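# Lift the carton with both hands and hold it

## Task

Grip the carton between the two hands, raise the entire carton at least three fingers' width above the table, and keep it motionless in the air, touching nothing else, at the end. The task fails if any motor of either hand still shows moving in hand_stopped_by at the end, or if anything is pushed or knocked off the table.

## Robot and tools

Robot: a humanoid upper body on a stand past the table's -x edge, facing about +x, with two arms. left_arm (on the +y side) carries a five-finger left hand; right_arm (on the -y side) carries a right hand. The body may sit slightly turned or tilted relative to the table.

Scene frame (used in result lines): metres, z = 0 on the table top with +z up, +x across the table away from the robot. The table's near edge is at x = 0.18. Shoulders sit about 0.28 m above the pelvis (itself 0.01 to 0.14 m above the table), 0.06 m forward and 0.10 m to each side; a hand point can be at most 0.62 m from its shoulder. Printed positions may be slightly off, worse at long reach.

Hand point and hand axes: a point 0.05 m in front of the palm, where index pad meets thumb tip in a pinch. Its +z runs along the straightened fingers (which extend 0.06 to 0.07 m past it), +y points out of the palm, and +x runs across the palm away from the thumb on the right hand, but toward the thumb on the left hand. A wrist bracket on the little-finger side projects 0.03 m past the point along +y and 0.11 m across the palm; it can collide. With the thumb turned fully in front of the palm, a hand can wrap objects 0.035 to 0.08 m wide, the object lying across the palm on the wrist side of the point. Turn the thumb before arriving.

The row (used by execute_actions and move): 28 numbers, all in [-1, 1], always for both arms. Order: left_arm dx, dy, dz, rx, ry, rz, then left_gripper little, ring, middle, index, thumb_bend, thumb_turn, force_limit, speed; then the same 14 for right_arm/right_gripper. dx..rz are an offset, not a pose: a target relative to the hand point's measured pose at the start of the action (for the first action of a call, the last pose a result reported), expressed in that hand point's own axes. Scale: 1.0 = 0.6 m or 180 degrees; rx, ry, rz form one rotation vector. Every row of an action is measured from the same start pose, not from the row before. Finger numbers are absolute targets: +1 straight/open, -1 fully curled; thumb_bend +1 straight, -1 bent; thumb_turn +1 beside the palm, -1 in front of it. A pinch is roughly index -0.22, thumb_bend -0.75, thumb_turn -0.57. force_limit maps -1..+1 to about 0..10 N fingertip force (0..15 N for the two thumb motors) at which closing stops; speed maps -1..+1 to near zero..full (full travel in 0.6 s). There is no 'unchanged' value: to keep a hand as is, resend its last eight numbers, or, if none were sent yet, its hand_measured six plus hand_force_limit and hand_speed. For gentle closing use speed -0.9 or lower.

Tools:
- execute_actions(actions): list of actions; each action is up to 15 rows, one per 1/30 s step, the last row held to fill 15 steps. An empty list just returns state and images.
- move(target, speed, blocking): target is one 28-number row as above, offsets from the pose in the latest result showing one. Each hand point travels a straight path to its target, all paths finishing together in 0.5 to 10 s; speed is m/s, 0.002 to 0.5 (default 0.25), turning capped at twice that in rad/s. It does not avoid obstacles or the other arm. blocking=false returns after 0.5 s; then use wait or stop before any other motion command.
- wait(seconds): 0 to 10, holds the last commands.
- stop(): brakes a running move.
- zoom_image(camera, region): camera is cam_high, cam_left_wrist or cam_right_wrist (each 504x504); region [x0, y0, x1, y1] in pixels, at most 504 by 504.
- show_instructions(): shows reference images.
- finished_scene(scene): ends the scene; the goal must already hold.

Control details: each step the commanded pose is clipped to within 70 mm and 16 degrees of the measured pose, so large offsets take several actions; afterwards the arm goes no further than its last clipped pose. Position wins over orientation if both cannot be met. Joints move at up to 2.4 rad/s.

Results: each arm's end_effector_position and end_effector_quat_wxyz in the scene frame; 'Hand target' lines (where the controller is heading); hand_measured, hand_stopped_by (moving, target, force, stalled, fault), hand_load_n (positive = pushed open), hand_force_limit, hand_speed, six values each in motor order. A move adds a 'move:' line: done, off_target, moving, held or fault, plus limits (paced = pose clipped, held = steps blocked, after which the arm may surge). 'pose unreachable' means the clearance check altered that arm's command. A dropped grip appears as loads near 0.

Grip behaviour: a motor starts only when its target changes by 0.01 or more, then runs until it reaches it or hits force_limit, and locks. If blocked it reads moving until its run time passes, then stalled, so allow time before finishing. To squeeze harder, raise force_limit and send a target further closed than measured.

Avoid: arms or hands hitting or pressing on each other hard; fast or deep contacts (harder impact); contact torque reaching joint limits (22 N m, wrist pitch/yaw 4.4 N m, load weight included), which halts the arm 10 s; long heavy holds that overheat motors (warning at 90 °C, arm drops at 120 °C); dropping the carton or knocking anything off the table.

Each tool is called after "Emit:" by a JSON object that holds its "method" and its "body".

Reference images:

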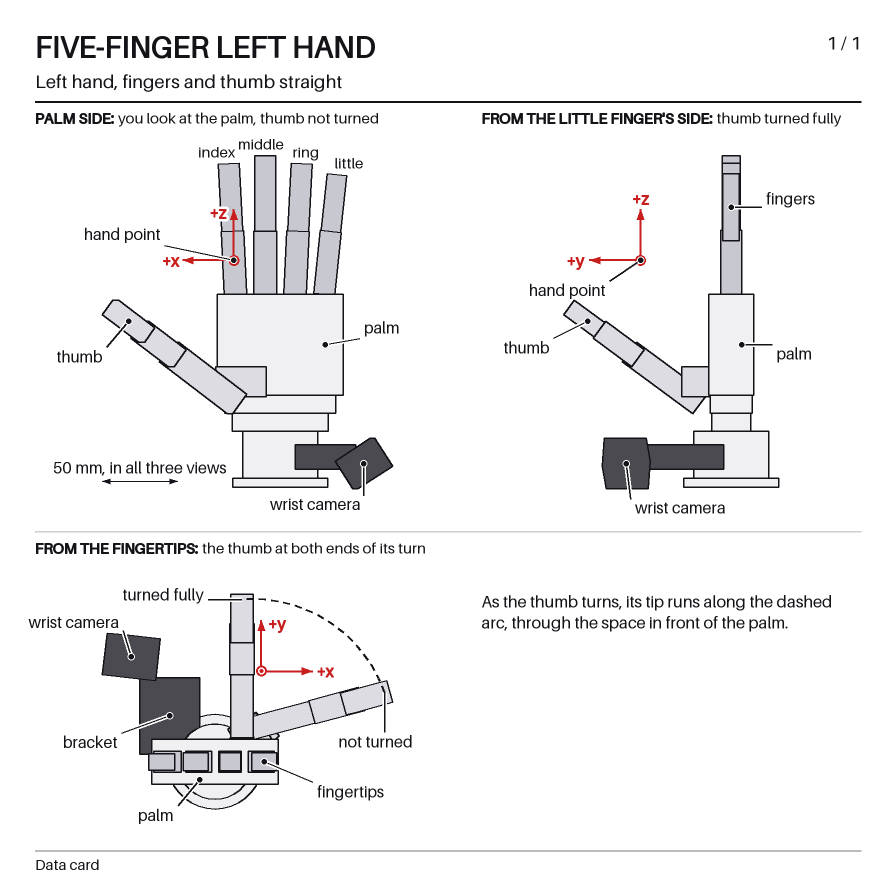

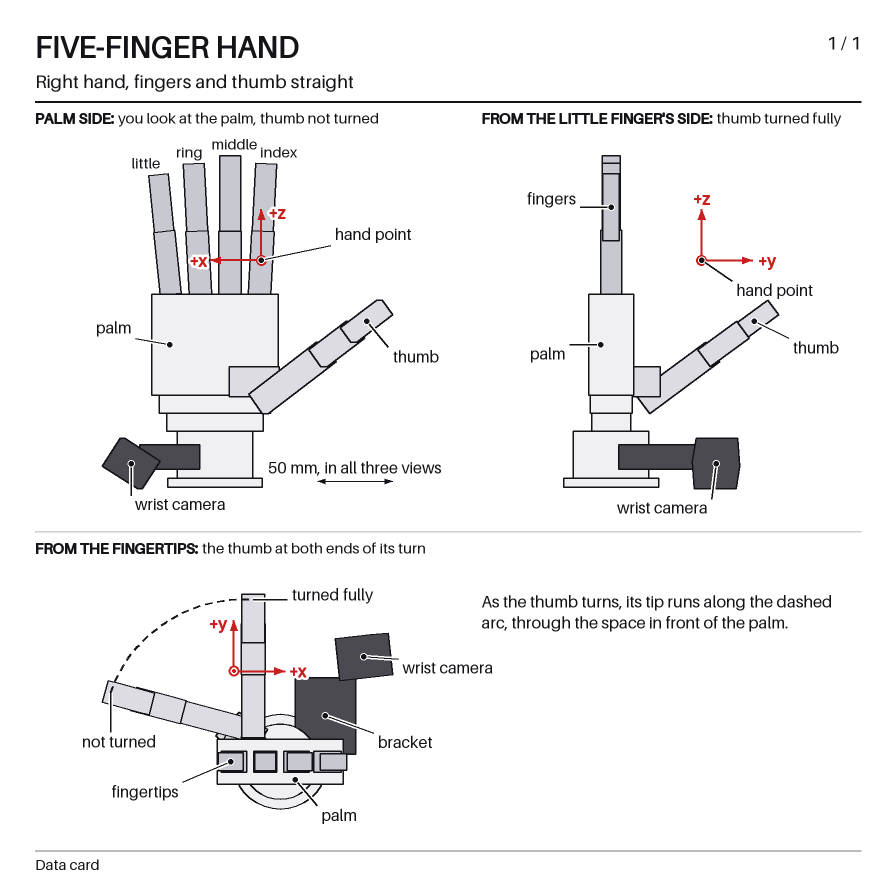

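## Session

Emit:
{"method": "execute_actions", "body": {"actions": []}}

Scene clock: 0.00 s.
left_arm: end_effector_position=(+0.0849, +0.1576, +0.4877) hand_measured=(+1.000, +1.000, +1.000, +1.000, +1.000, +1.000) hand_load_n=(+0.0, +0.0, +0.0, +0.0, +0.0, +0.0) hand_stopped_by=(target, target, target, target, target, target) hand_force_limit=0.00 hand_speed=-0.80 end_effector_quat_wxyz=(+0.003, -0.029, -0.124, +0.992) | right_arm: end_effector_position=(+0.1934, -0.0580, +0.4412) hand_measured=(+1.000, +1.000, +1.000, +1.000, +1.000, +1.000) hand_load_n=(+0.0, +0.0, +0.0, +0.0, +0.0, +0.0) hand_stopped_by=(target, target, target, target, target, target) hand_force_limit=0.00 hand_speed=-0.80 end_effector_quat_wxyz=(+0.957, -0.219, +0.121, +0.148)
Joint positions: left_arm=[-0.167  0.563  0.253 -0.646 -0.603 -1.014 -0.215] | right_arm=[-0.037 -0.455 -0.187 -0.464  0.555 -0.963  0.425]
Joint velocities: left_arm=[-0.006  0.006  0.012  0.     0.005  0.     0.   ] | right_arm=[-0.003 -0.006  0.012  0.    -0.005  0.     0.   ]
Motor temperatures (°C, as the motors report them): left_arm=[33 28 34 35 29 23 19] | right_arm=[32 40 27 31 27 19 23]
Hand target (left_arm): +0.085, +0.158, +0.488; +0.003, -0.029, -0.124, +0.992
Hand target (right_arm): +0.193, -0.058, +0.441; +0.957, -0.219, +0.121, +0.148

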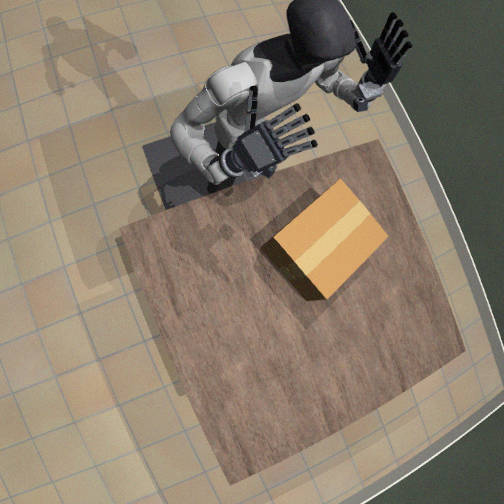

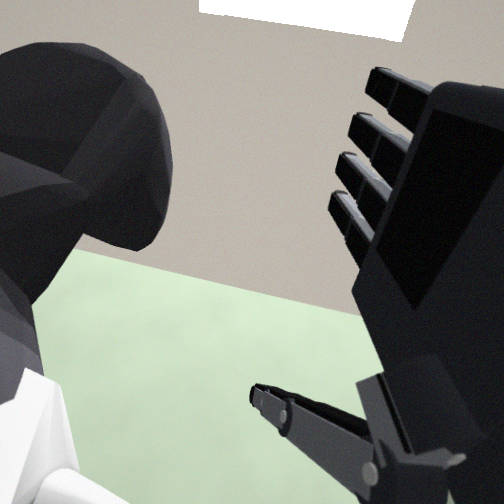

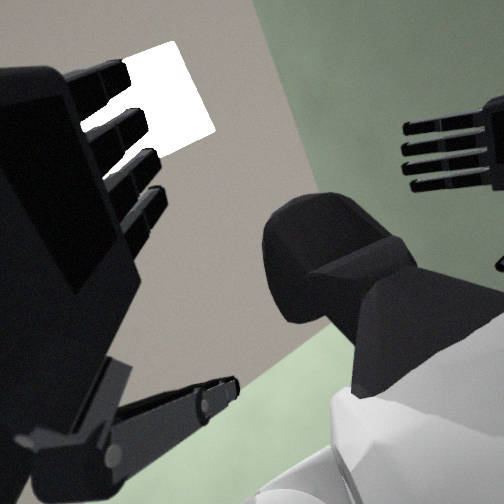

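Emit:
{"method": "zoom_image", "body": {"camera": "cam_high", "region": [200, 100, 452, 352]}}

Emit:
{"method": "zoom_image", "body": {"camera": "cam_high", "region": [130, 0, 430, 250]}}

Region (200, 100, 452, 352) of cam_high's 504x504 image, scaled by 2.000, with more detail than that image has.

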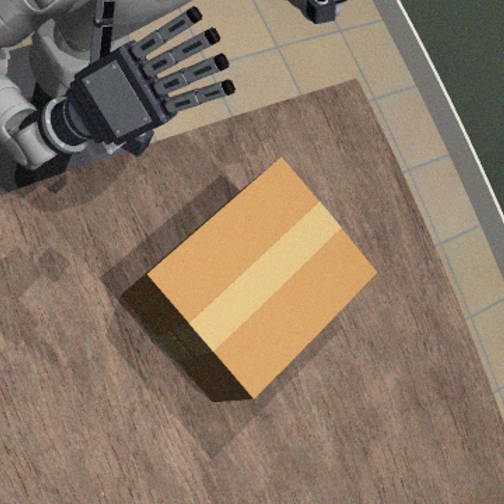

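Region (130, 0, 430, 250) of cam_high's 504x504 image, scaled by 1.680, with more detail than that image has.

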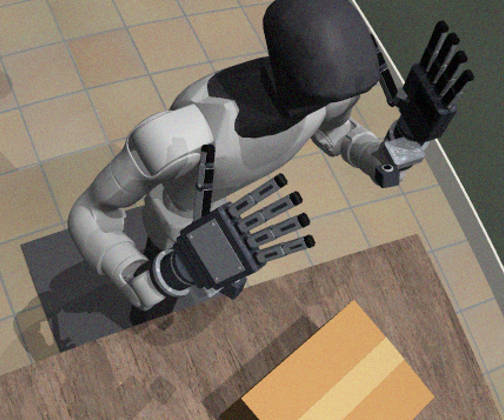

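Emit:
{"method": "move", "body": {"target": [-0.439,0.034,-0.3755,0.148,-0.633,-0.006,1,1,1,1,1,1,0,-0.8,0.462,-0.064,-0.178,0.081,0.504,0.116,1,1,1,1,1,1,0,-0.8], "speed": 0.4}}

Scene clock: 6.23 s.
left_arm: end_effector_position=(+0.3607, +0.1900, +0.2770) hand_measured=(+1.000, +1.000, +1.000, +1.000, +1.000, +1.000) hand_load_n=(+0.0, +0.0, +0.0, +0.0, +0.0, +0.0) hand_stopped_by=(target, target, target, target, target, target) hand_force_limit=0.00 hand_speed=-0.80 end_effector_quat_wxyz=(-0.077, +0.813, +0.135, +0.560) | right_arm: end_effector_position=(+0.4434, -0.0689, +0.2822) hand_measured=(+1.000, +1.000, +1.000, +1.000, +1.000, +1.000) hand_load_n=(+0.0, +0.0, +0.0, +0.0, +0.0, +0.0) hand_stopped_by=(target, target, target, target, target, target) hand_force_limit=0.00 hand_speed=-0.80 end_effector_quat_wxyz=(+0.570, -0.136, +0.806, +0.084)
Joint positions: left_arm=[-0.524  0.311  0.33  -0.845 -1.669  1.445  1.494] | right_arm=[-0.331 -1.073 -0.08  -0.395  1.29   0.663 -0.322]
Joint velocities: left_arm=[-0.023  0.008  0.005  0.031 -0.094 -0.01   0.091] | right_arm=[0.011 0.009 0.    0.006 0.011 0.    0.   ]
Motor temperatures (°C, as the motors report them): left_arm=[33 28 34 35 29 23 19] | right_arm=[32 40 27 32 27 20 23]
Hand target (left_arm): +0.361, +0.189, +0.277; -0.076, +0.814, +0.134, +0.560
Hand target (right_arm): +0.444, -0.069, +0.282; +0.568, -0.134, +0.807, +0.085
Off the commanded pose (left_arm): 0.003 m, 2 deg.
Off the commanded pose (right_arm): 0.007 m, 1 deg.
move: off_target (right_arm)

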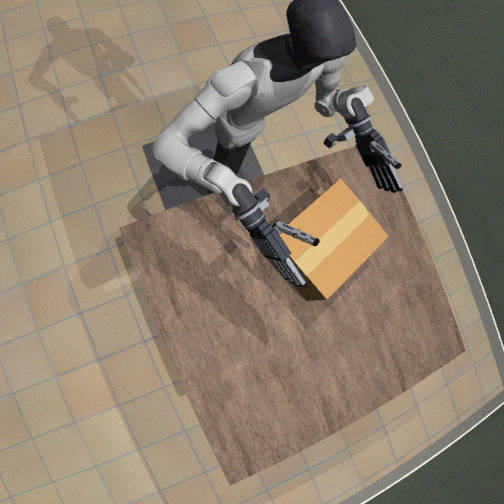

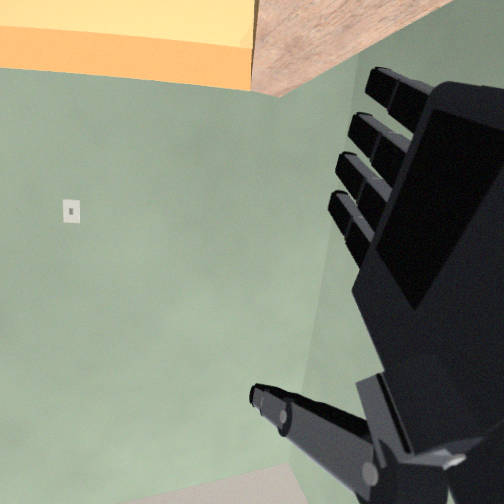

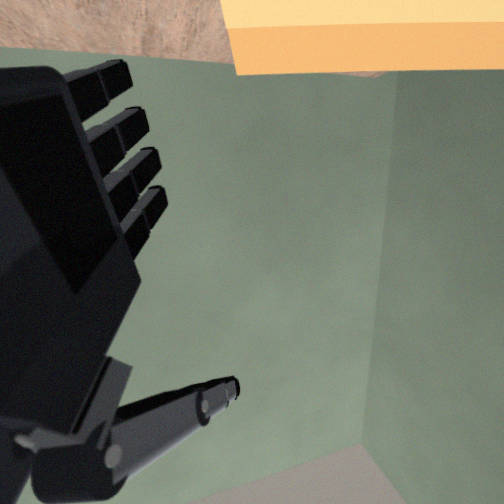

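Emit:
{"method": "move", "body": {"target": [-0.207,0.0,0.075,0,0,0,1,1,1,1,1,1,0,-0.8,0.215,0.0,0.078,0,0,0,1,1,1,1,1,1,0,-0.8], "speed": 0.15}}

Scene clock: 7.97 s.
left_arm: end_effector_position=(+0.3591, +0.1886, +0.1454) hand_measured=(+1.000, +1.000, +1.000, +1.000, +1.000, +1.000) hand_load_n=(+0.0, +0.0, +0.0, +0.0, +0.0, +0.0) hand_stopped_by=(target, target, target, target, target, target) hand_force_limit=0.00 hand_speed=-0.80 end_effector_quat_wxyz=(-0.082, +0.812, +0.127, +0.563) | right_arm: end_effector_position=(+0.4500, -0.0791, +0.1456) hand_measured=(+1.000, +1.000, +1.000, +1.000, +1.000, +1.000) hand_load_n=(+0.0, +0.0, +0.0, +0.0, +0.0, +0.0) hand_stopped_by=(target, target, target, target, target, target) hand_force_limit=0.00 hand_speed=-0.80 end_effector_quat_wxyz=(+0.570, -0.121, +0.808, +0.081)
Joint positions: left_arm=[ 0.006  0.4   -0.214 -0.481 -0.494  0.47   0.559] | right_arm=[-0.257 -0.705  0.215  0.114  0.746  0.137 -0.027]
Joint velocities: left_arm=[ 0.006 -0.009 -0.014 -0.008 -0.018 -0.008  0.   ] | right_arm=[-0.002  0.    -0.003  0.002 -0.003  0.     0.   ]
Motor temperatures (°C, as the motors report them): left_arm=[33 28 34 35 29 23 19] | right_arm=[33 41 27 32 27 20 23]
Hand target (left_arm): +0.359, +0.188, +0.144; -0.082, +0.813, +0.126, +0.563
Hand target (right_arm): +0.450, -0.079, +0.145; +0.571, -0.123, +0.808, +0.081
Off the commanded pose (left_arm): 0.003 m, 1 deg.
Off the commanded pose (right_arm): 0.009 m, 2 deg.
move: off_target (right_arm)

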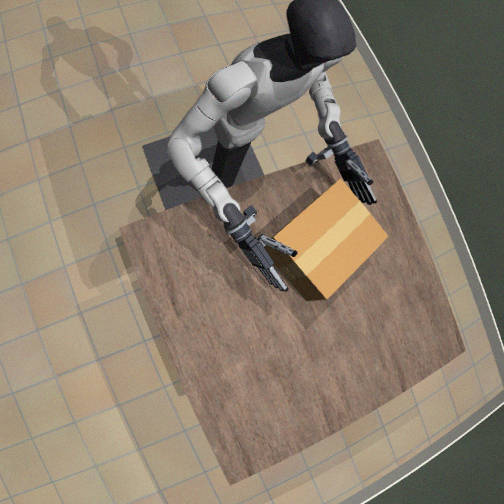

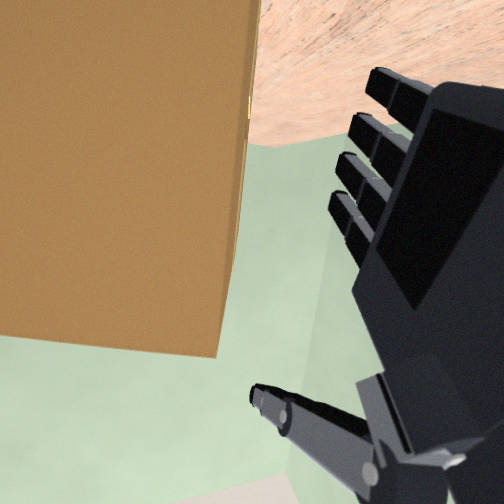

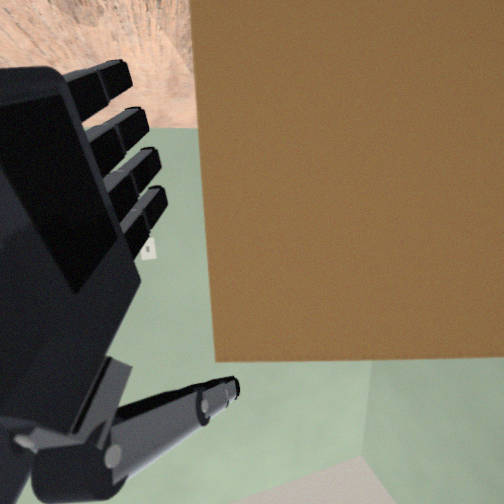

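Emit:
{"method": "zoom_image", "body": {"camera": "cam_high", "region": [210, 130, 410, 310]}}

Region (210, 130, 410, 310) of cam_high's 504x504 image, scaled by 2.520, with more detail than that image has; it fills the top 454 rows of this view, and the rest is white.

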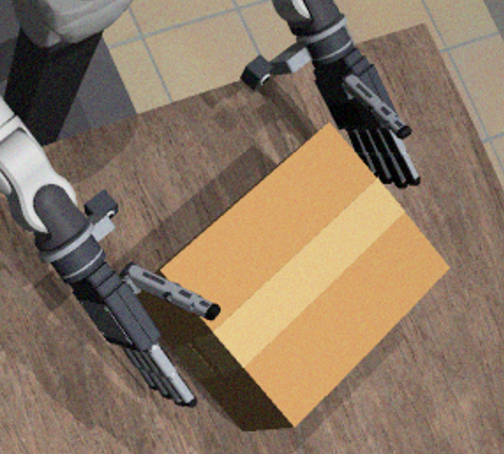

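Emit:
{"method": "move", "body": {"target": [0.022,0.083,0.027,0,0,0,1,1,1,1,1,1,0,-0.8,-0.018,0.053,0.016,0,0,0,1,1,1,1,1,1,0,-0.8], "speed": 0.08}}

Scene clock: 10.07 s.
left_arm: end_effector_position=(+0.3931, +0.1488, +0.1523) hand_measured=(+1.000, +1.000, +1.000, +1.000, +1.000, +1.000) hand_load_n=(+0.0, +0.0, +0.0, +0.0, +0.0, +0.0) hand_stopped_by=(target, target, target, target, target, target) hand_force_limit=0.00 hand_speed=-0.80 end_effector_quat_wxyz=(-0.079, +0.812, +0.133, +0.563) | right_arm: end_effector_position=(+0.4519, -0.0457, +0.1513) hand_measured=(+1.000, +1.000, +1.000, +1.000, +1.000, +1.000) hand_load_n=(+0.0, +0.0, +0.0, +0.0, +0.0, +0.0) hand_stopped_by=(target, target, target, target, target, target) hand_force_limit=0.00 hand_speed=-0.80 end_effector_quat_wxyz=(+0.569, -0.119, +0.809, +0.082)
Joint positions: left_arm=[-0.191  0.255 -0.326 -0.385 -0.447  0.558  0.694] | right_arm=[-0.311 -0.655  0.275  0.026  0.741  0.221 -0.16 ]
Joint velocities: left_arm=[-0.003  0.002  0.    -0.008  0.     0.     0.003] | right_arm=[ 0.     0.005  0.    -0.009 -0.002  0.    -0.003]
Motor temperatures (°C, as the motors report them): left_arm=[33 28 34 36 29 23 19] | right_arm=[33 41 27 32 27 20 23]
Hand target (left_arm): +0.393, +0.149, +0.151; -0.082, +0.813, +0.131, +0.561
Hand target (right_arm): +0.452, -0.045, +0.151; +0.569, -0.122, +0.809, +0.081
Off the commanded pose (left_arm): 0.002 m, 1 deg.
Off the commanded pose (right_arm): 0.002 m, 0 deg.
move: done

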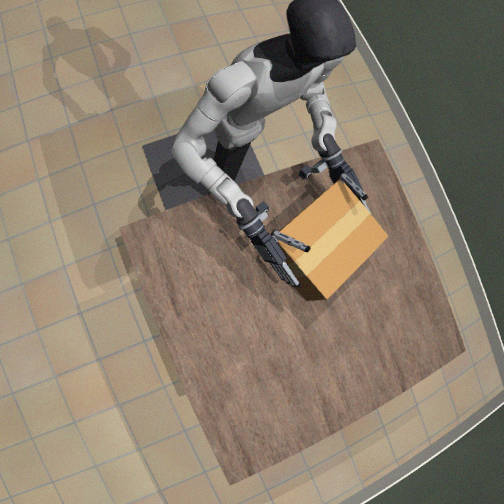

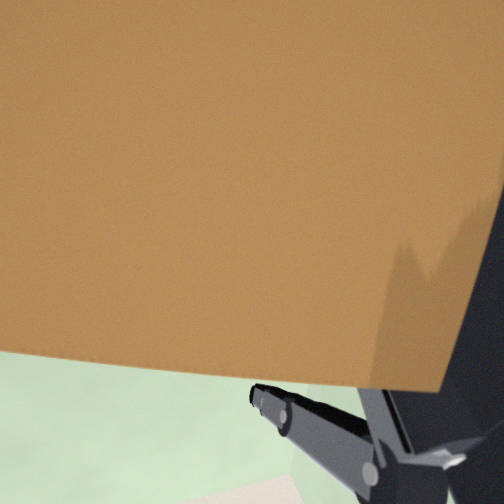

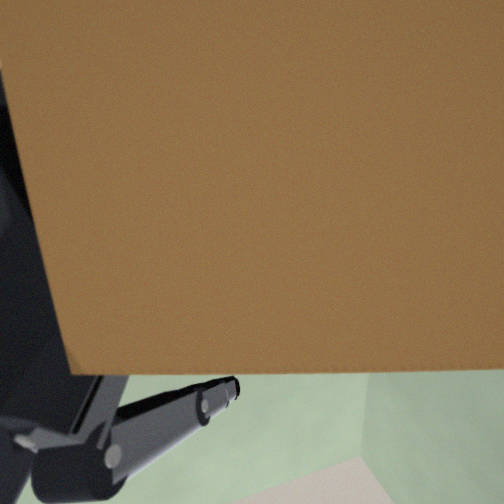

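Emit:
{"method": "move", "body": {"target": [0,0.035,0,0,0,0,0.85,0.85,0.85,0.85,1,1,0,-0.8,0,0.035,0,-0.013,0,-0.005,0.85,0.85,0.85,0.85,1,1,0,-0.8], "speed": 0.03}}

Scene clock: 11.30 s.
left_arm: end_effector_position=(+0.3979, +0.1498, +0.1509) hand_measured=(+0.850, +0.850, +0.852, +0.850, +1.000, +1.000) hand_load_n=(+0.0, +0.0, +2.0, +0.0, +0.0, -0.5) hand_stopped_by=(target, target, target, target, target, target) hand_force_limit=0.00 hand_speed=-0.80 end_effector_quat_wxyz=(-0.109, +0.808, +0.146, +0.561) | right_arm: end_effector_position=(+0.4517, -0.0377, +0.1525) hand_measured=(+0.850, +0.850, +0.850, +0.850, +1.000, +1.000) hand_load_n=(+0.0, +0.0, +1.5, +0.5, +0.0, +0.0) hand_stopped_by=(target, target, target, target, target, target) hand_force_limit=0.00 hand_speed=-0.80 end_effector_quat_wxyz=(+0.572, -0.127, +0.807, +0.079)
Joint positions: left_arm=[-0.223  0.217 -0.362 -0.348 -0.41   0.555  0.78 ] | right_arm=[-0.328 -0.655  0.303  0.013  0.735  0.225 -0.189]
Joint velocities: left_arm=[-0.002 -0.005 -0.009  0.    -0.014 -0.005  0.008] | right_arm=[-0.008 -0.014  0.006  0.003  0.008  0.    -0.006]
Motor temperatures (°C, as the motors report them): left_arm=[33 28 34 36 29 23 19] | right_arm=[33 41 27 32 27 20 23]
Hand target (left_arm): +0.399, +0.129, +0.152; -0.079, +0.813, +0.134, +0.562
Hand target (right_arm): +0.445, -0.026, +0.151; +0.567, -0.137, +0.807, +0.094
Off the commanded pose (left_arm): 0.021 m, 4 deg.
Off the commanded pose (right_arm): 0.014 m, 2 deg.
move: off_target (left_arm, right_arm)

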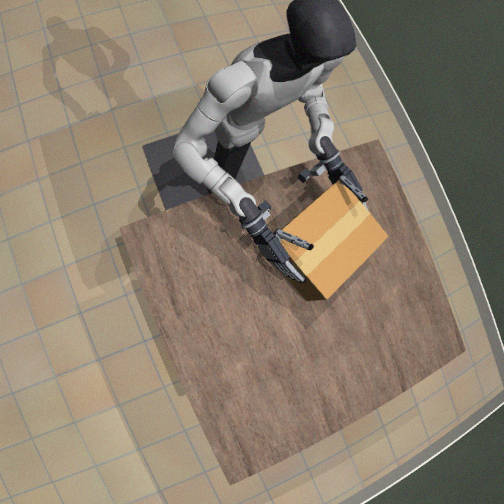

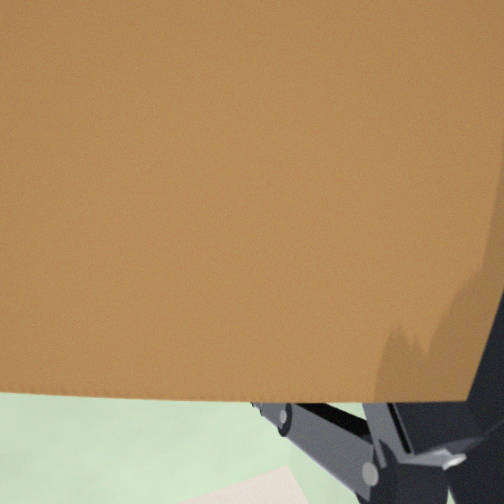

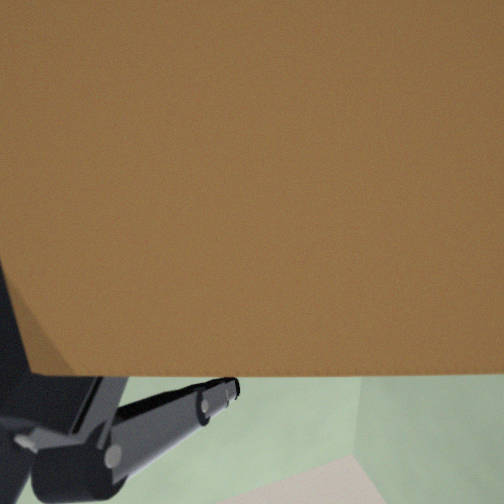

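Emit:
{"method": "execute_actions", "body": {"actions": [[[0,0.038,0,-0.022,0,0,0.85,0.85,0.85,0.85,1,1,-0.5,-0.9,0,0.028,0,-0.014,0,0,0.85,0.85,0.85,0.85,1,1,-0.5,-0.9],[0,0.042,0,-0.024,0,0,0.85,0.85,0.85,0.85,1,1,-0.5,-0.9,0,0.033,0,-0.017,0,0,0.85,0.85,0.85,0.85,1,1,-0.5,-0.9],[0,0.046,0,-0.026,0,0,0.85,0.85,0.85,0.85,1,1,-0.5,-0.9,0,0.038,0,-0.02,0,0,0.85,0.85,0.85,0.85,1,1,-0.5,-0.9],[0,0.05,0,-0.028,0,0,0.85,0.85,0.85,0.85,1,1,-0.5,-0.9,0,0.043,0,-0.023,0,0,0.85,0.85,0.85,0.85,1,1,-0.5,-0.9],[0,0.054,0,-0.03,0,0,0.85,0.85,0.85,0.85,1,1,-0.5,-0.9,0,0.048,0,-0.026,0,0,0.85,0.85,0.85,0.85,1,1,-0.5,-0.9],[0,0.058,0,-0.032,0,0,0.85,0.85,0.85,0.85,1,1,-0.5,-0.9,0,0.053,0,-0.029,0,0,0.85,0.85,0.85,0.85,1,1,-0.5,-0.9],[0,0.062,0,-0.034,0,0,0.85,0.85,0.85,0.85,1,1,-0.5,-0.9,0,0.058,0,-0.032,0,0,0.85,0.85,0.85,0.85,1,1,-0.5,-0.9],[0,0.066,0,-0.036,0,0,0.72,0.76,0.85,0.78,1,1,-0.5,-0.9,0,0.063,0,-0.035,0,0,0.72,0.76,0.85,0.78,1,1,-0.5,-0.9],[0,0.07,0,-0.038,0,0,0.72,0.76,0.85,0.78,1,1,-0.5,-0.9,0,0.068,0,-0.038,0,0,0.72,0.76,0.85,0.78,1,1,-0.5,-0.9],[0,0.075,0,-0.04,0,0,0.72,0.76,0.85,0.78,1,1,-0.5,-0.9,0,0.073,0,-0.04,0,0,0.72,0.76,0.85,0.78,1,1,-0.5,-0.9]]]}}

Emit:
{"method": "wait", "body": {"seconds": 0.4}}

Scene clock: 12.53 s.
left_arm: end_effector_position=(+0.4111, +0.1488, +0.1515) hand_measured=(+0.822, +0.834, +0.850, +0.824, +1.000, +1.000) hand_load_n=(+0.0, +1.5, +0.0, +2.0, +0.0, +0.0) hand_stopped_by=(moving, force, target, moving, target, target) hand_force_limit=-0.50 hand_speed=-0.90 end_effector_quat_wxyz=(-0.115, +0.801, +0.139, +0.570) | right_arm: end_effector_position=(+0.4592, -0.0394, +0.1516) hand_measured=(+0.822, +0.830, +0.850, +0.850, +1.000, +1.000) hand_load_n=(+0.0, +3.0, +3.0, +3.0, +0.0, -0.5) hand_stopped_by=(moving, force, target, force, target, target) hand_force_limit=-0.50 hand_speed=-0.90 end_effector_quat_wxyz=(+0.573, -0.132, +0.806, +0.066)
Joint positions: left_arm=[-0.283  0.218 -0.373 -0.259 -0.399  0.507  0.771] | right_arm=[-0.365 -0.662  0.32   0.05   0.729  0.225 -0.197]
Joint velocities: left_arm=[-0.008 -0.002 -0.002  0.02   0.017 -0.027  0.023] | right_arm=[-0.012 -0.028  0.017  0.009  0.005 -0.02  -0.009]
Motor temperatures (°C, as the motors report them): left_arm=[34 28 34 36 29 23 19] | right_arm=[34 41 27 32 27 21 24]
Hand target (left_arm): +0.412, +0.109, +0.152; -0.059, +0.813, +0.112, +0.569
Hand target (right_arm): +0.437, +0.002, +0.153; +0.562, -0.162, +0.801, +0.129
Off the commanded pose (left_arm): 0.041 m, 7 deg.
Off the commanded pose (right_arm): 0.048 m, 8 deg.

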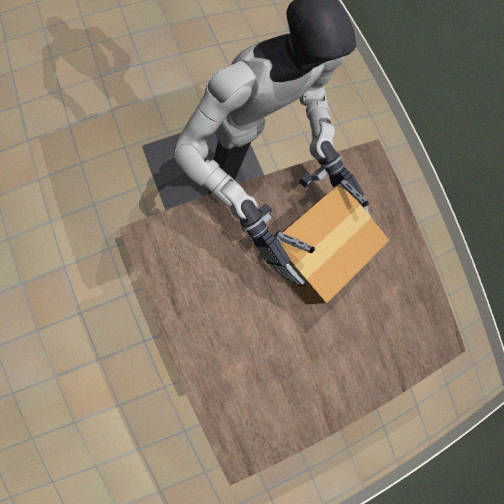

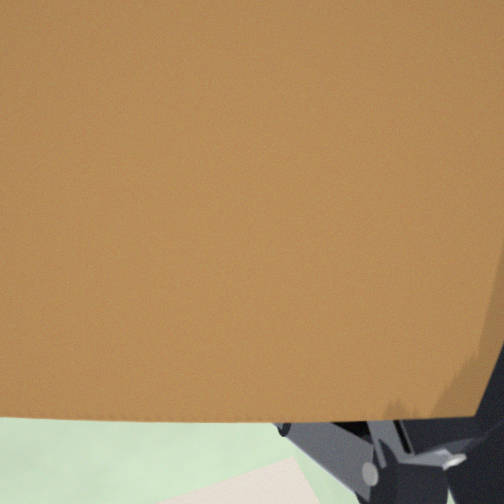

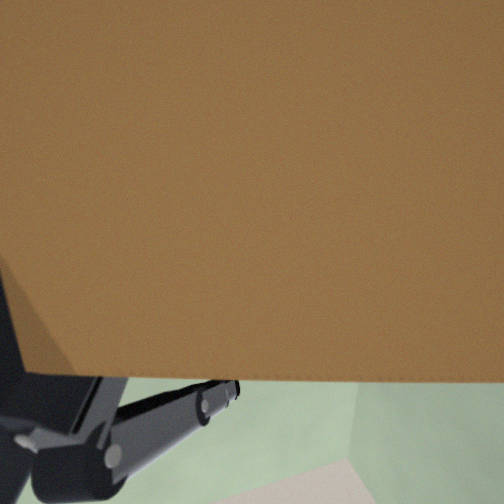

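Scene clock: 12.93 s.
left_arm: end_effector_position=(+0.4112, +0.1491, +0.1514) hand_measured=(+0.796, +0.834, +0.850, +0.818, +1.000, +1.000) hand_load_n=(+3.5, +0.0, +0.0, +1.5, +0.0, +0.0) hand_stopped_by=(force, force, target, force, target, target) hand_force_limit=-0.50 hand_speed=-0.90 end_effector_quat_wxyz=(-0.116, +0.801, +0.139, +0.570) | right_arm: end_effector_position=(+0.4593, -0.0395, +0.1514) hand_measured=(+0.768, +0.830, +0.850, +0.850, +1.000, +1.000) hand_load_n=(+3.5, +2.0, +2.0, +2.5, +0.0, +0.0) hand_stopped_by=(force, force, target, force, target, target) hand_force_limit=-0.50 hand_speed=-0.90 end_effector_quat_wxyz=(+0.573, -0.133, +0.806, +0.065)
Joint positions: left_arm=[-0.285  0.218 -0.374 -0.257 -0.399  0.506  0.774] | right_arm=[-0.366 -0.663  0.323  0.05   0.728  0.224 -0.198]
Joint velocities: left_arm=[ 0.002 -0.003  0.    -0.009  0.008  0.     0.   ] | right_arm=[-0.002  0.003 -0.009  0.011 -0.005  0.     0.   ]
Motor temperatures (°C, as the motors report them): left_arm=[34 28 34 36 29 23 19] | right_arm=[34 41 27 32 27 21 24]
Hand target (left_arm): +0.412, +0.109, +0.152; -0.059, +0.813, +0.112, +0.569
Hand target (right_arm): +0.437, +0.002, +0.153; +0.562, -0.162, +0.801, +0.129
Off the commanded pose (left_arm): 0.041 m, 8 deg.
Off the commanded pose (right_arm): 0.048 m, 8 deg.
wait: 0.40 s; no rest

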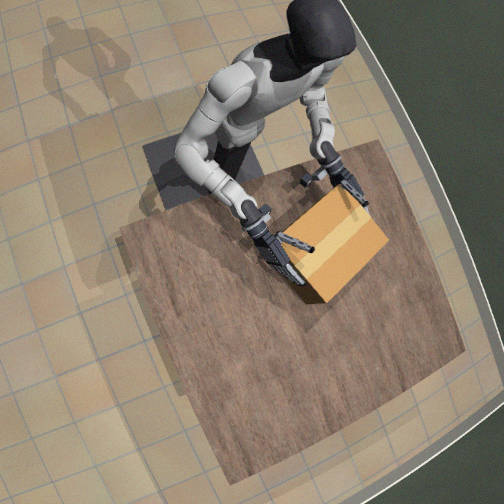

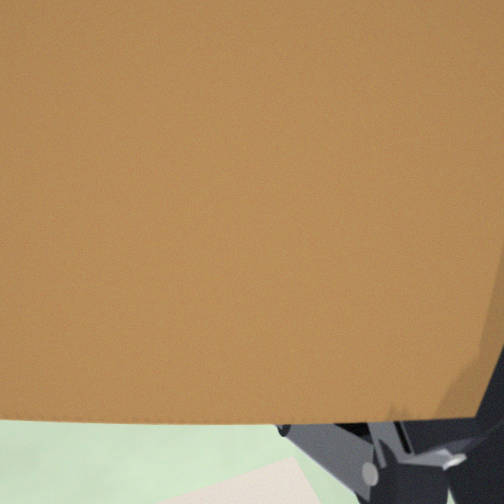

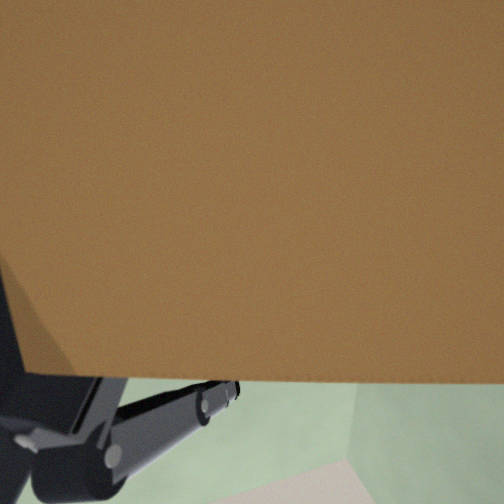

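Emit:
{"method": "execute_actions", "body": {"actions": [[[-0.003,0.064,-0.022,-0.04,-0.008,-0.006,0.72,0.76,0.85,0.78,1,1,-0.5,-0.9,-0.002,0.077,-0.016,-0.045,0,0.008,0.72,0.76,0.85,0.78,1,1,-0.5,-0.9],[-0.001,0.066,-0.023,-0.04,-0.008,-0.006,0.72,0.76,0.85,0.78,1,1,-0.5,-0.9,-0.004,0.077,-0.017,-0.045,0,0.008,0.72,0.76,0.85,0.78,1,1,-0.5,-0.9],[0.002,0.068,-0.024,-0.041,-0.008,-0.006,0.72,0.76,0.85,0.78,1,1,-0.5,-0.9,-0.007,0.077,-0.018,-0.045,0,0.008,0.72,0.76,0.85,0.78,1,1,-0.5,-0.9],[0.005,0.07,-0.025,-0.042,-0.008,-0.006,0.72,0.76,0.85,0.78,1,1,-0.5,-0.9,-0.01,0.077,-0.019,-0.045,0,0.008,0.72,0.76,0.85,0.78,1,1,-0.5,-0.9],[0.009,0.071,-0.027,-0.043,-0.008,-0.006,0.72,0.76,0.85,0.78,1,1,-0.5,-0.9,-0.014,0.077,-0.021,-0.045,0,0.008,0.72,0.76,0.85,0.78,1,1,-0.5,-0.9],[0.013,0.072,-0.028,-0.044,-0.008,-0.006,0.72,0.76,0.85,0.78,1,1,-0.5,-0.9,-0.018,0.077,-0.022,-0.045,0,0.008,0.72,0.76,0.85,0.78,1,1,-0.5,-0.9],[0.018,0.072,-0.029,-0.045,-0.008,-0.006,0.72,0.76,0.85,0.78,1,1,-0.5,-0.9,-0.023,0.077,-0.024,-0.045,0,0.008,0.72,0.76,0.85,0.78,1,1,-0.5,-0.9],[0.022,0.072,-0.031,-0.045,-0.008,-0.006,0.72,0.76,0.85,0.78,1,1,-0.5,-0.9,-0.027,0.077,-0.025,-0.045,0,0.008,0.72,0.76,0.85,0.78,1,1,-0.5,-0.9],[0.027,0.072,-0.033,-0.045,-0.008,-0.006,0.72,0.76,0.85,0.78,1,1,-0.5,-0.9,-0.032,0.076,-0.027,-0.045,0,0.008,0.72,0.76,0.85,0.78,1,1,-0.5,-0.9],[0.032,0.072,-0.034,-0.045,-0.008,-0.006,0.72,0.76,0.85,0.78,1,1,-0.5,-0.9,-0.037,0.076,-0.029,-0.045,0,0.008,0.72,0.76,0.85,0.78,1,1,-0.5,-0.9],[0.037,0.072,-0.036,-0.045,-0.008,-0.006,0.72,0.76,0.85,0.78,1,1,-0.5,-0.9,-0.041,0.076,-0.03,-0.045,0,0.008,0.72,0.76,0.85,0.78,1,1,-0.5,-0.9],[0.04,0.072,-0.037,-0.045,-0.008,-0.006,0.72,0.76,0.85,0.78,1,1,-0.5,-0.9,-0.045,0.076,-0.032,-0.045,0,0.008,0.72,0.76,0.85,0.78,1,1,-0.5,-0.9],[0.044,0.072,-0.038,-0.045,-0.008,-0.006,0.72,0.76,0.85,0.78,1,1,-0.5,-0.9,-0.049,0.075,-0.033,-0.045,0,0.008,0.72,0.76,0.85,0.78,1,1,-0.5,-0.9],[0.048,0.072,-0.04,-0.045,-0.008,-0.006,0.72,0.76,0.85,0.78,1,1,-0.5,-0.9,-0.053,0.075,-0.034,-0.045,0,0.008,0.72,0.76,0.85,0.78,1,1,-0.5,-0.9],[0.051,0.072,-0.041,-0.045,-0.008,-0.006,0.72,0.76,0.85,0.78,1,1,-0.5,-0.9,-0.056,0.075,-0.035,-0.045,0,0.008,0.72,0.76,0.85,0.78,1,1,-0.5,-0.9]]]}}

Emit:
{"method": "wait", "body": {"seconds": 0.3}}

Scene clock: 14.37 s.
left_arm: end_effector_position=(+0.4062, +0.1437, +0.1540) hand_measured=(+0.796, +0.834, +0.850, +0.818, +1.000, +1.000) hand_load_n=(+0.0, +0.0, +0.0, +4.5, +0.0, +0.0) hand_stopped_by=(force, force, target, force, target, target) hand_force_limit=-0.50 hand_speed=-0.90 end_effector_quat_wxyz=(-0.120, +0.823, +0.125, +0.540) | right_arm: end_effector_position=(+0.4533, -0.0410, +0.1655) hand_measured=(+0.768, +0.830, +0.850, +0.850, +1.000, +1.000) hand_load_n=(+0.0, +0.5, +4.5, +6.0, +0.0, +0.0) hand_stopped_by=(force, force, target, force, target, target) hand_force_limit=-0.50 hand_speed=-0.90 end_effector_quat_wxyz=(+0.555, -0.133, +0.819, +0.064)
Joint positions: left_arm=[-0.313  0.218 -0.353 -0.375 -0.472  0.72   0.839] | right_arm=[-0.353 -0.739  0.291 -0.097  0.831  0.363 -0.267]
Joint velocities: left_arm=[-0.077 -0.058  0.121 -0.304 -0.215  0.569  0.281] | right_arm=[-0.091 -0.081 -0.503 -0.687  0.451 -0.264 -0.189]
Motor temperatures (°C, as the motors report them): left_arm=[34 28 34 36 29 23 20] | right_arm=[34 41 27 33 27 21 26]
Hand target (left_arm): +0.412, +0.104, +0.187; -0.051, +0.813, +0.106, +0.571
Hand target (right_arm): +0.435, +0.002, +0.187; +0.560, -0.169, +0.800, +0.130
Off the commanded pose (left_arm): 0.053 m, 9 deg.
Off the commanded pose (right_arm): 0.052 m, 8 deg.

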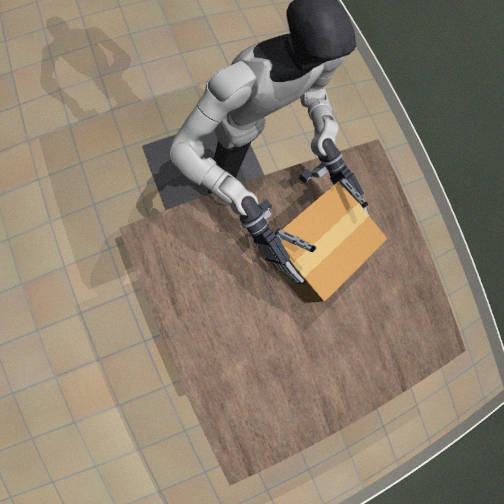

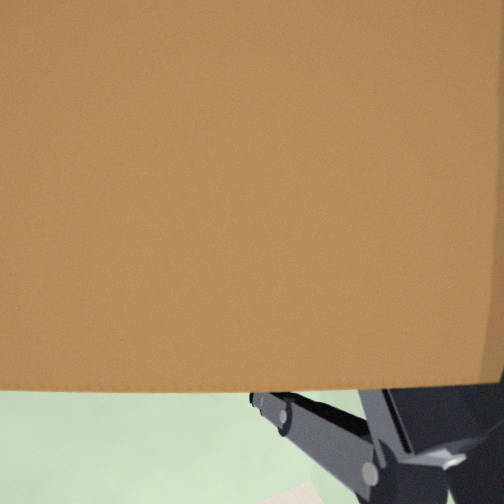

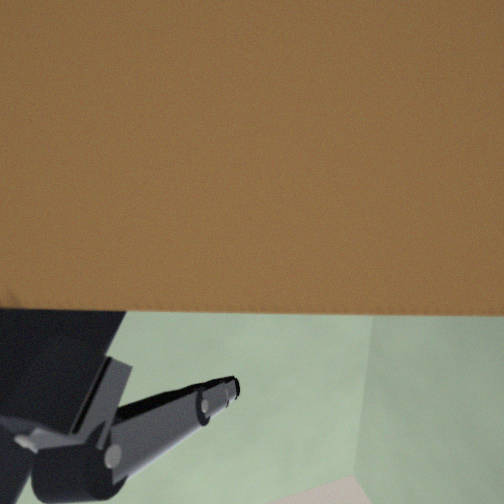

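Scene clock: 14.67 s.
left_arm: end_effector_position=(+0.4133, +0.1485, +0.1848) hand_measured=(+0.796, +0.834, +0.850, +0.818, +1.000, +1.000) hand_load_n=(+6.0, +2.0, +0.0, +1.5, +0.0, +0.0) hand_stopped_by=(force, force, target, force, target, target) hand_force_limit=-0.50 hand_speed=-0.90 end_effector_quat_wxyz=(-0.118, +0.801, +0.142, +0.570) | right_arm: end_effector_position=(+0.4576, -0.0371, +0.1849) hand_measured=(+0.768, +0.830, +0.850, +0.850, +1.000, +1.000) hand_load_n=(+6.0, +2.5, +2.5, +1.0, +0.0, +0.0) hand_stopped_by=(force, force, target, force, target, target) hand_force_limit=-0.50 hand_speed=-0.90 end_effector_quat_wxyz=(+0.573, -0.137, +0.806, +0.065)
Joint positions: left_arm=[-0.349  0.21  -0.33  -0.423 -0.476  0.727  0.863] | right_arm=[-0.376 -0.753  0.276 -0.132  0.838  0.376 -0.278]
Joint velocities: left_arm=[ 0.    -0.012  0.009 -0.006 -0.008  0.     0.   ] | right_arm=[ 0.002  0.008  0.009  0.003 -0.008  0.     0.   ]
Motor temperatures (°C, as the motors report them): left_arm=[34 28 34 36 29 23 20] | right_arm=[34 41 27 33 27 21 26]
Hand target (left_arm): +0.412, +0.104, +0.187; -0.051, +0.813, +0.106, +0.571
Hand target (right_arm): +0.435, +0.002, +0.187; +0.560, -0.169, +0.800, +0.130
Off the commanded pose (left_arm): 0.045 m, 9 deg.
Off the commanded pose (right_arm): 0.045 m, 8 deg.
wait: 0.30 s; no rest

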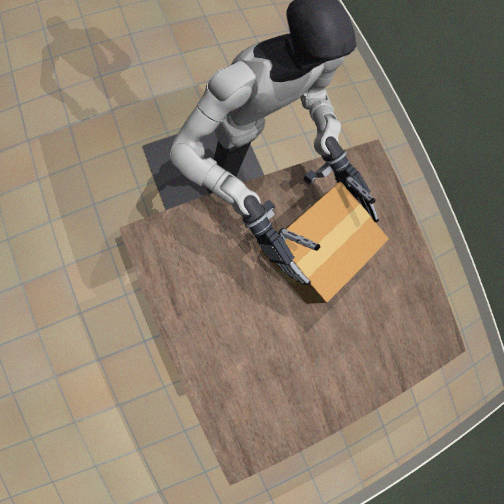

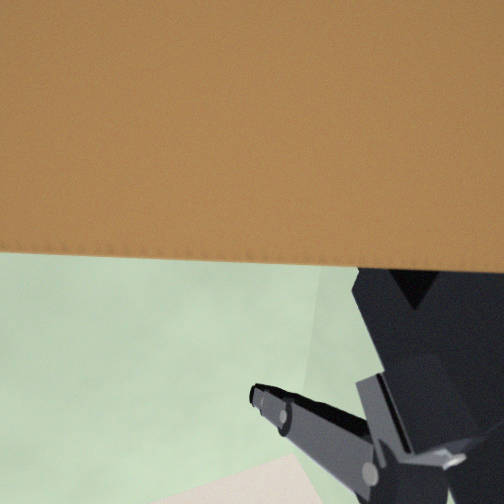

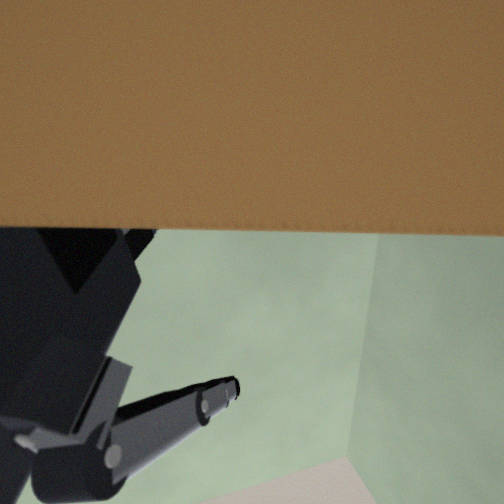

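Emit:
{"method": "zoom_image", "body": {"camera": "cam_high", "region": [230, 140, 400, 310]}}

Region (230, 140, 400, 310) of cam_high's 504x504 image, scaled by 2.965, with more detail than that image has.

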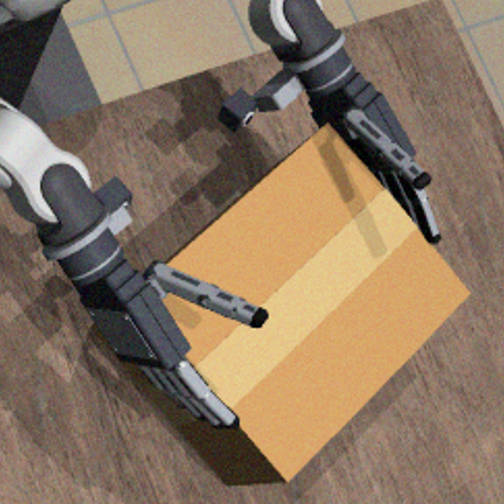

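Emit:
{"method": "move", "body": {"target": [-0.0275,-0.014,0.048,-0.0155,0,-0.009,1,1,1,1,1,1,-0.5,0,0.0225,-0.013,0.061,-0.0155,0,0.016,1,1,1,1,1,1,-0.5,0], "speed": 0.06}}

Scene clock: 17.57 s.
left_arm: end_effector_position=(+0.4297, +0.1657, +0.1607) hand_measured=(+1.000, +1.000, +1.000, +1.000, +1.000, +1.000) hand_load_n=(+0.0, +0.0, +0.0, +0.0, +0.0, +0.0) hand_stopped_by=(target, target, target, target, target, target) hand_force_limit=-0.50 hand_speed=0.00 end_effector_quat_wxyz=(-0.091, +0.801, +0.140, +0.575) | right_arm: end_effector_position=(+0.4900, -0.0389, +0.1608) hand_measured=(+1.000, +1.000, +1.000, +1.000, +1.000, +1.000) hand_load_n=(+0.0, +0.0, +0.0, +0.0, +0.0, +0.0) hand_stopped_by=(target, target, target, target, target, target) hand_force_limit=-0.50 hand_speed=0.00 end_effector_quat_wxyz=(+0.567, -0.123, +0.808, +0.100)
Joint positions: left_arm=[-0.359  0.261 -0.279 -0.2   -0.47   0.517  0.669] | right_arm=[-0.529 -0.643  0.309  0.277  0.778  0.215 -0.054]
Joint velocities: left_arm=[-0.006  0.011 -0.006 -0.009  0.005 -0.005 -0.001] | right_arm=[ 0.011  0.009 -0.006  0.009  0.006 -0.009  0.002]
Motor temperatures (°C, as the motors report them): left_arm=[35 28 34 36 29 24 22] | right_arm=[35 41 27 34 27 21 28]
Hand target (left_arm): +0.430, +0.166, +0.162; -0.091, +0.800, +0.140, +0.576
Hand target (right_arm): +0.490, -0.038, +0.161; +0.568, -0.126, +0.807, +0.101
Off the commanded pose (left_arm): 0.001 m, 0 deg.
Off the commanded pose (right_arm): 0.002 m, 1 deg.
move: done

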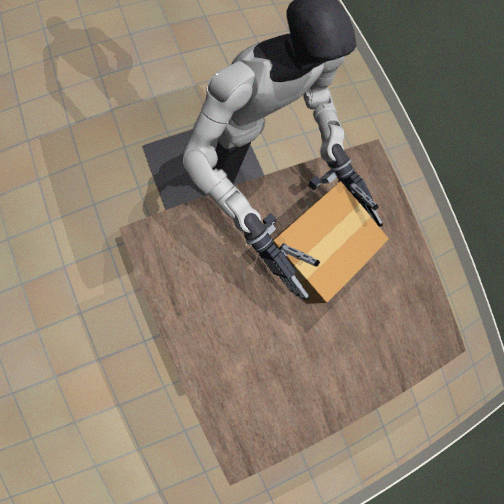

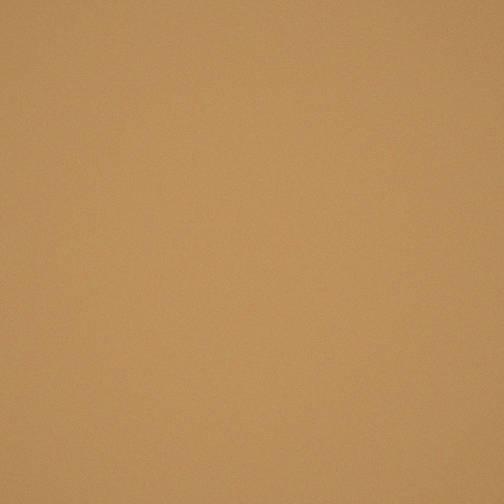

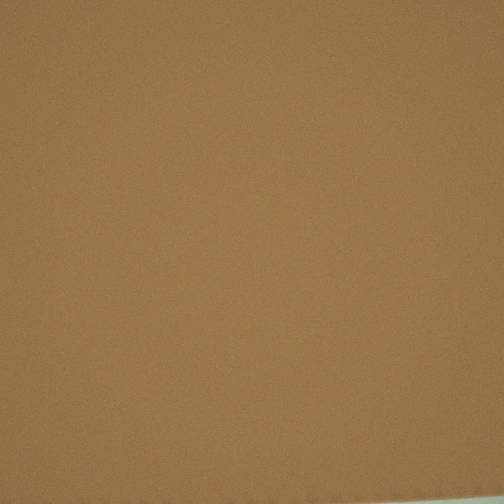

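Emit:
{"method": "move", "body": {"target": [-0.007,0.125,-0.019,-0.048,0,0,1,1,1,1,1,1,-0.5,0,0.007,0.125,-0.019,-0.048,0,0,1,1,1,1,1,1,-0.5,0], "speed": 0.06}}

Scene clock: 19.23 s.
left_arm: end_effector_position=(+0.4384, +0.1546, +0.1569) hand_measured=(+1.000, +1.000, +1.000, +1.000, +1.000, +1.000) hand_load_n=(+0.0, +0.0, +0.0, +0.0, +0.0, +0.0) hand_stopped_by=(target, target, target, target, target, target) hand_force_limit=-0.50 hand_speed=0.00 end_effector_quat_wxyz=(-0.115, +0.795, +0.132, +0.580) | right_arm: end_effector_position=(+0.4840, -0.0344, +0.1599) hand_measured=(+1.000, +1.000, +1.000, +1.000, +1.000, +1.000) hand_load_n=(+0.0, +0.0, +0.0, +0.0, +0.0, +0.0) hand_stopped_by=(target, target, target, target, target, target) hand_force_limit=-0.50 hand_speed=0.00 end_effector_quat_wxyz=(+0.569, -0.126, +0.809, +0.074)
Joint positions: left_arm=[-0.411  0.235 -0.353 -0.109 -0.427  0.462  0.731] | right_arm=[-0.502 -0.657  0.347  0.176  0.779  0.242 -0.172]
Joint velocities: left_arm=[-0.009  0.002  0.002  0.021 -0.014 -0.011  0.008] | right_arm=[ 0.    -0.009  0.011 -0.015  0.02   0.    -0.015]
Motor temperatures (°C, as the motors report them): left_arm=[35 28 34 36 29 24 22] | right_arm=[35 41 27 34 27 21 28]
Hand target (left_arm): +0.438, +0.094, +0.163; -0.031, +0.806, +0.098, +0.583
Hand target (right_arm): +0.453, +0.024, +0.163; +0.555, -0.167, +0.799, +0.160
Off the commanded pose (left_arm): 0.064 m, 11 deg.
Off the commanded pose (right_arm): 0.069 m, 11 deg.
move: off_target (left_arm, right_arm)

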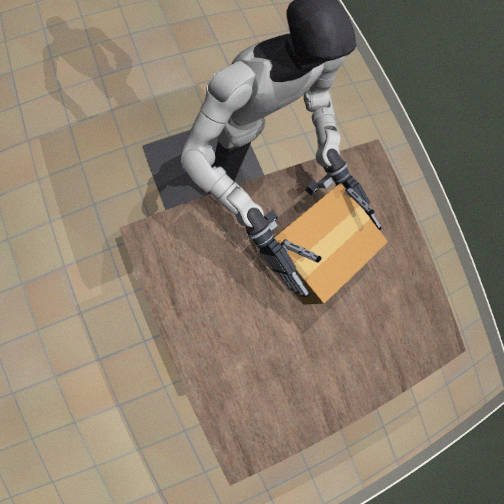

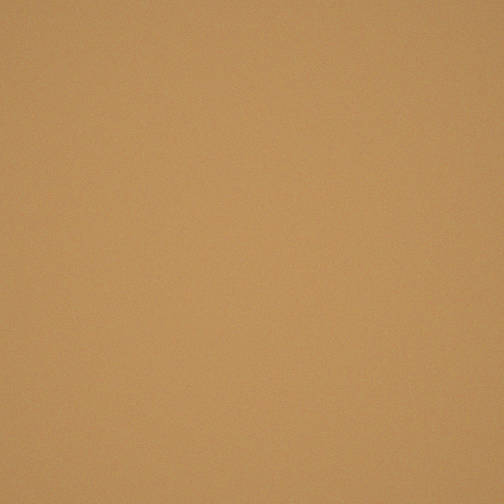

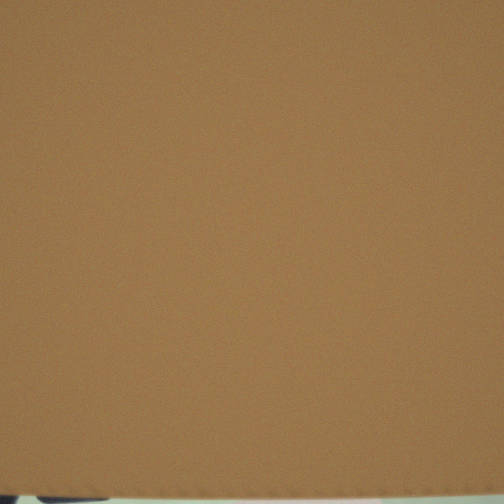

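Emit:
{"method": "zoom_image", "body": {"camera": "cam_high", "region": [230, 140, 400, 310]}}

Region (230, 140, 400, 310) of cam_high's 504x504 image, scaled by 2.965, with more detail than that image has.

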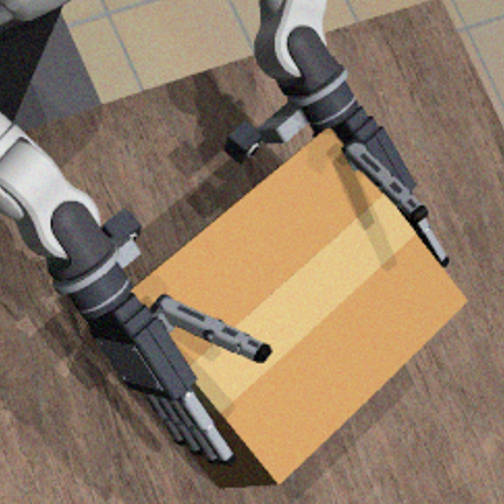

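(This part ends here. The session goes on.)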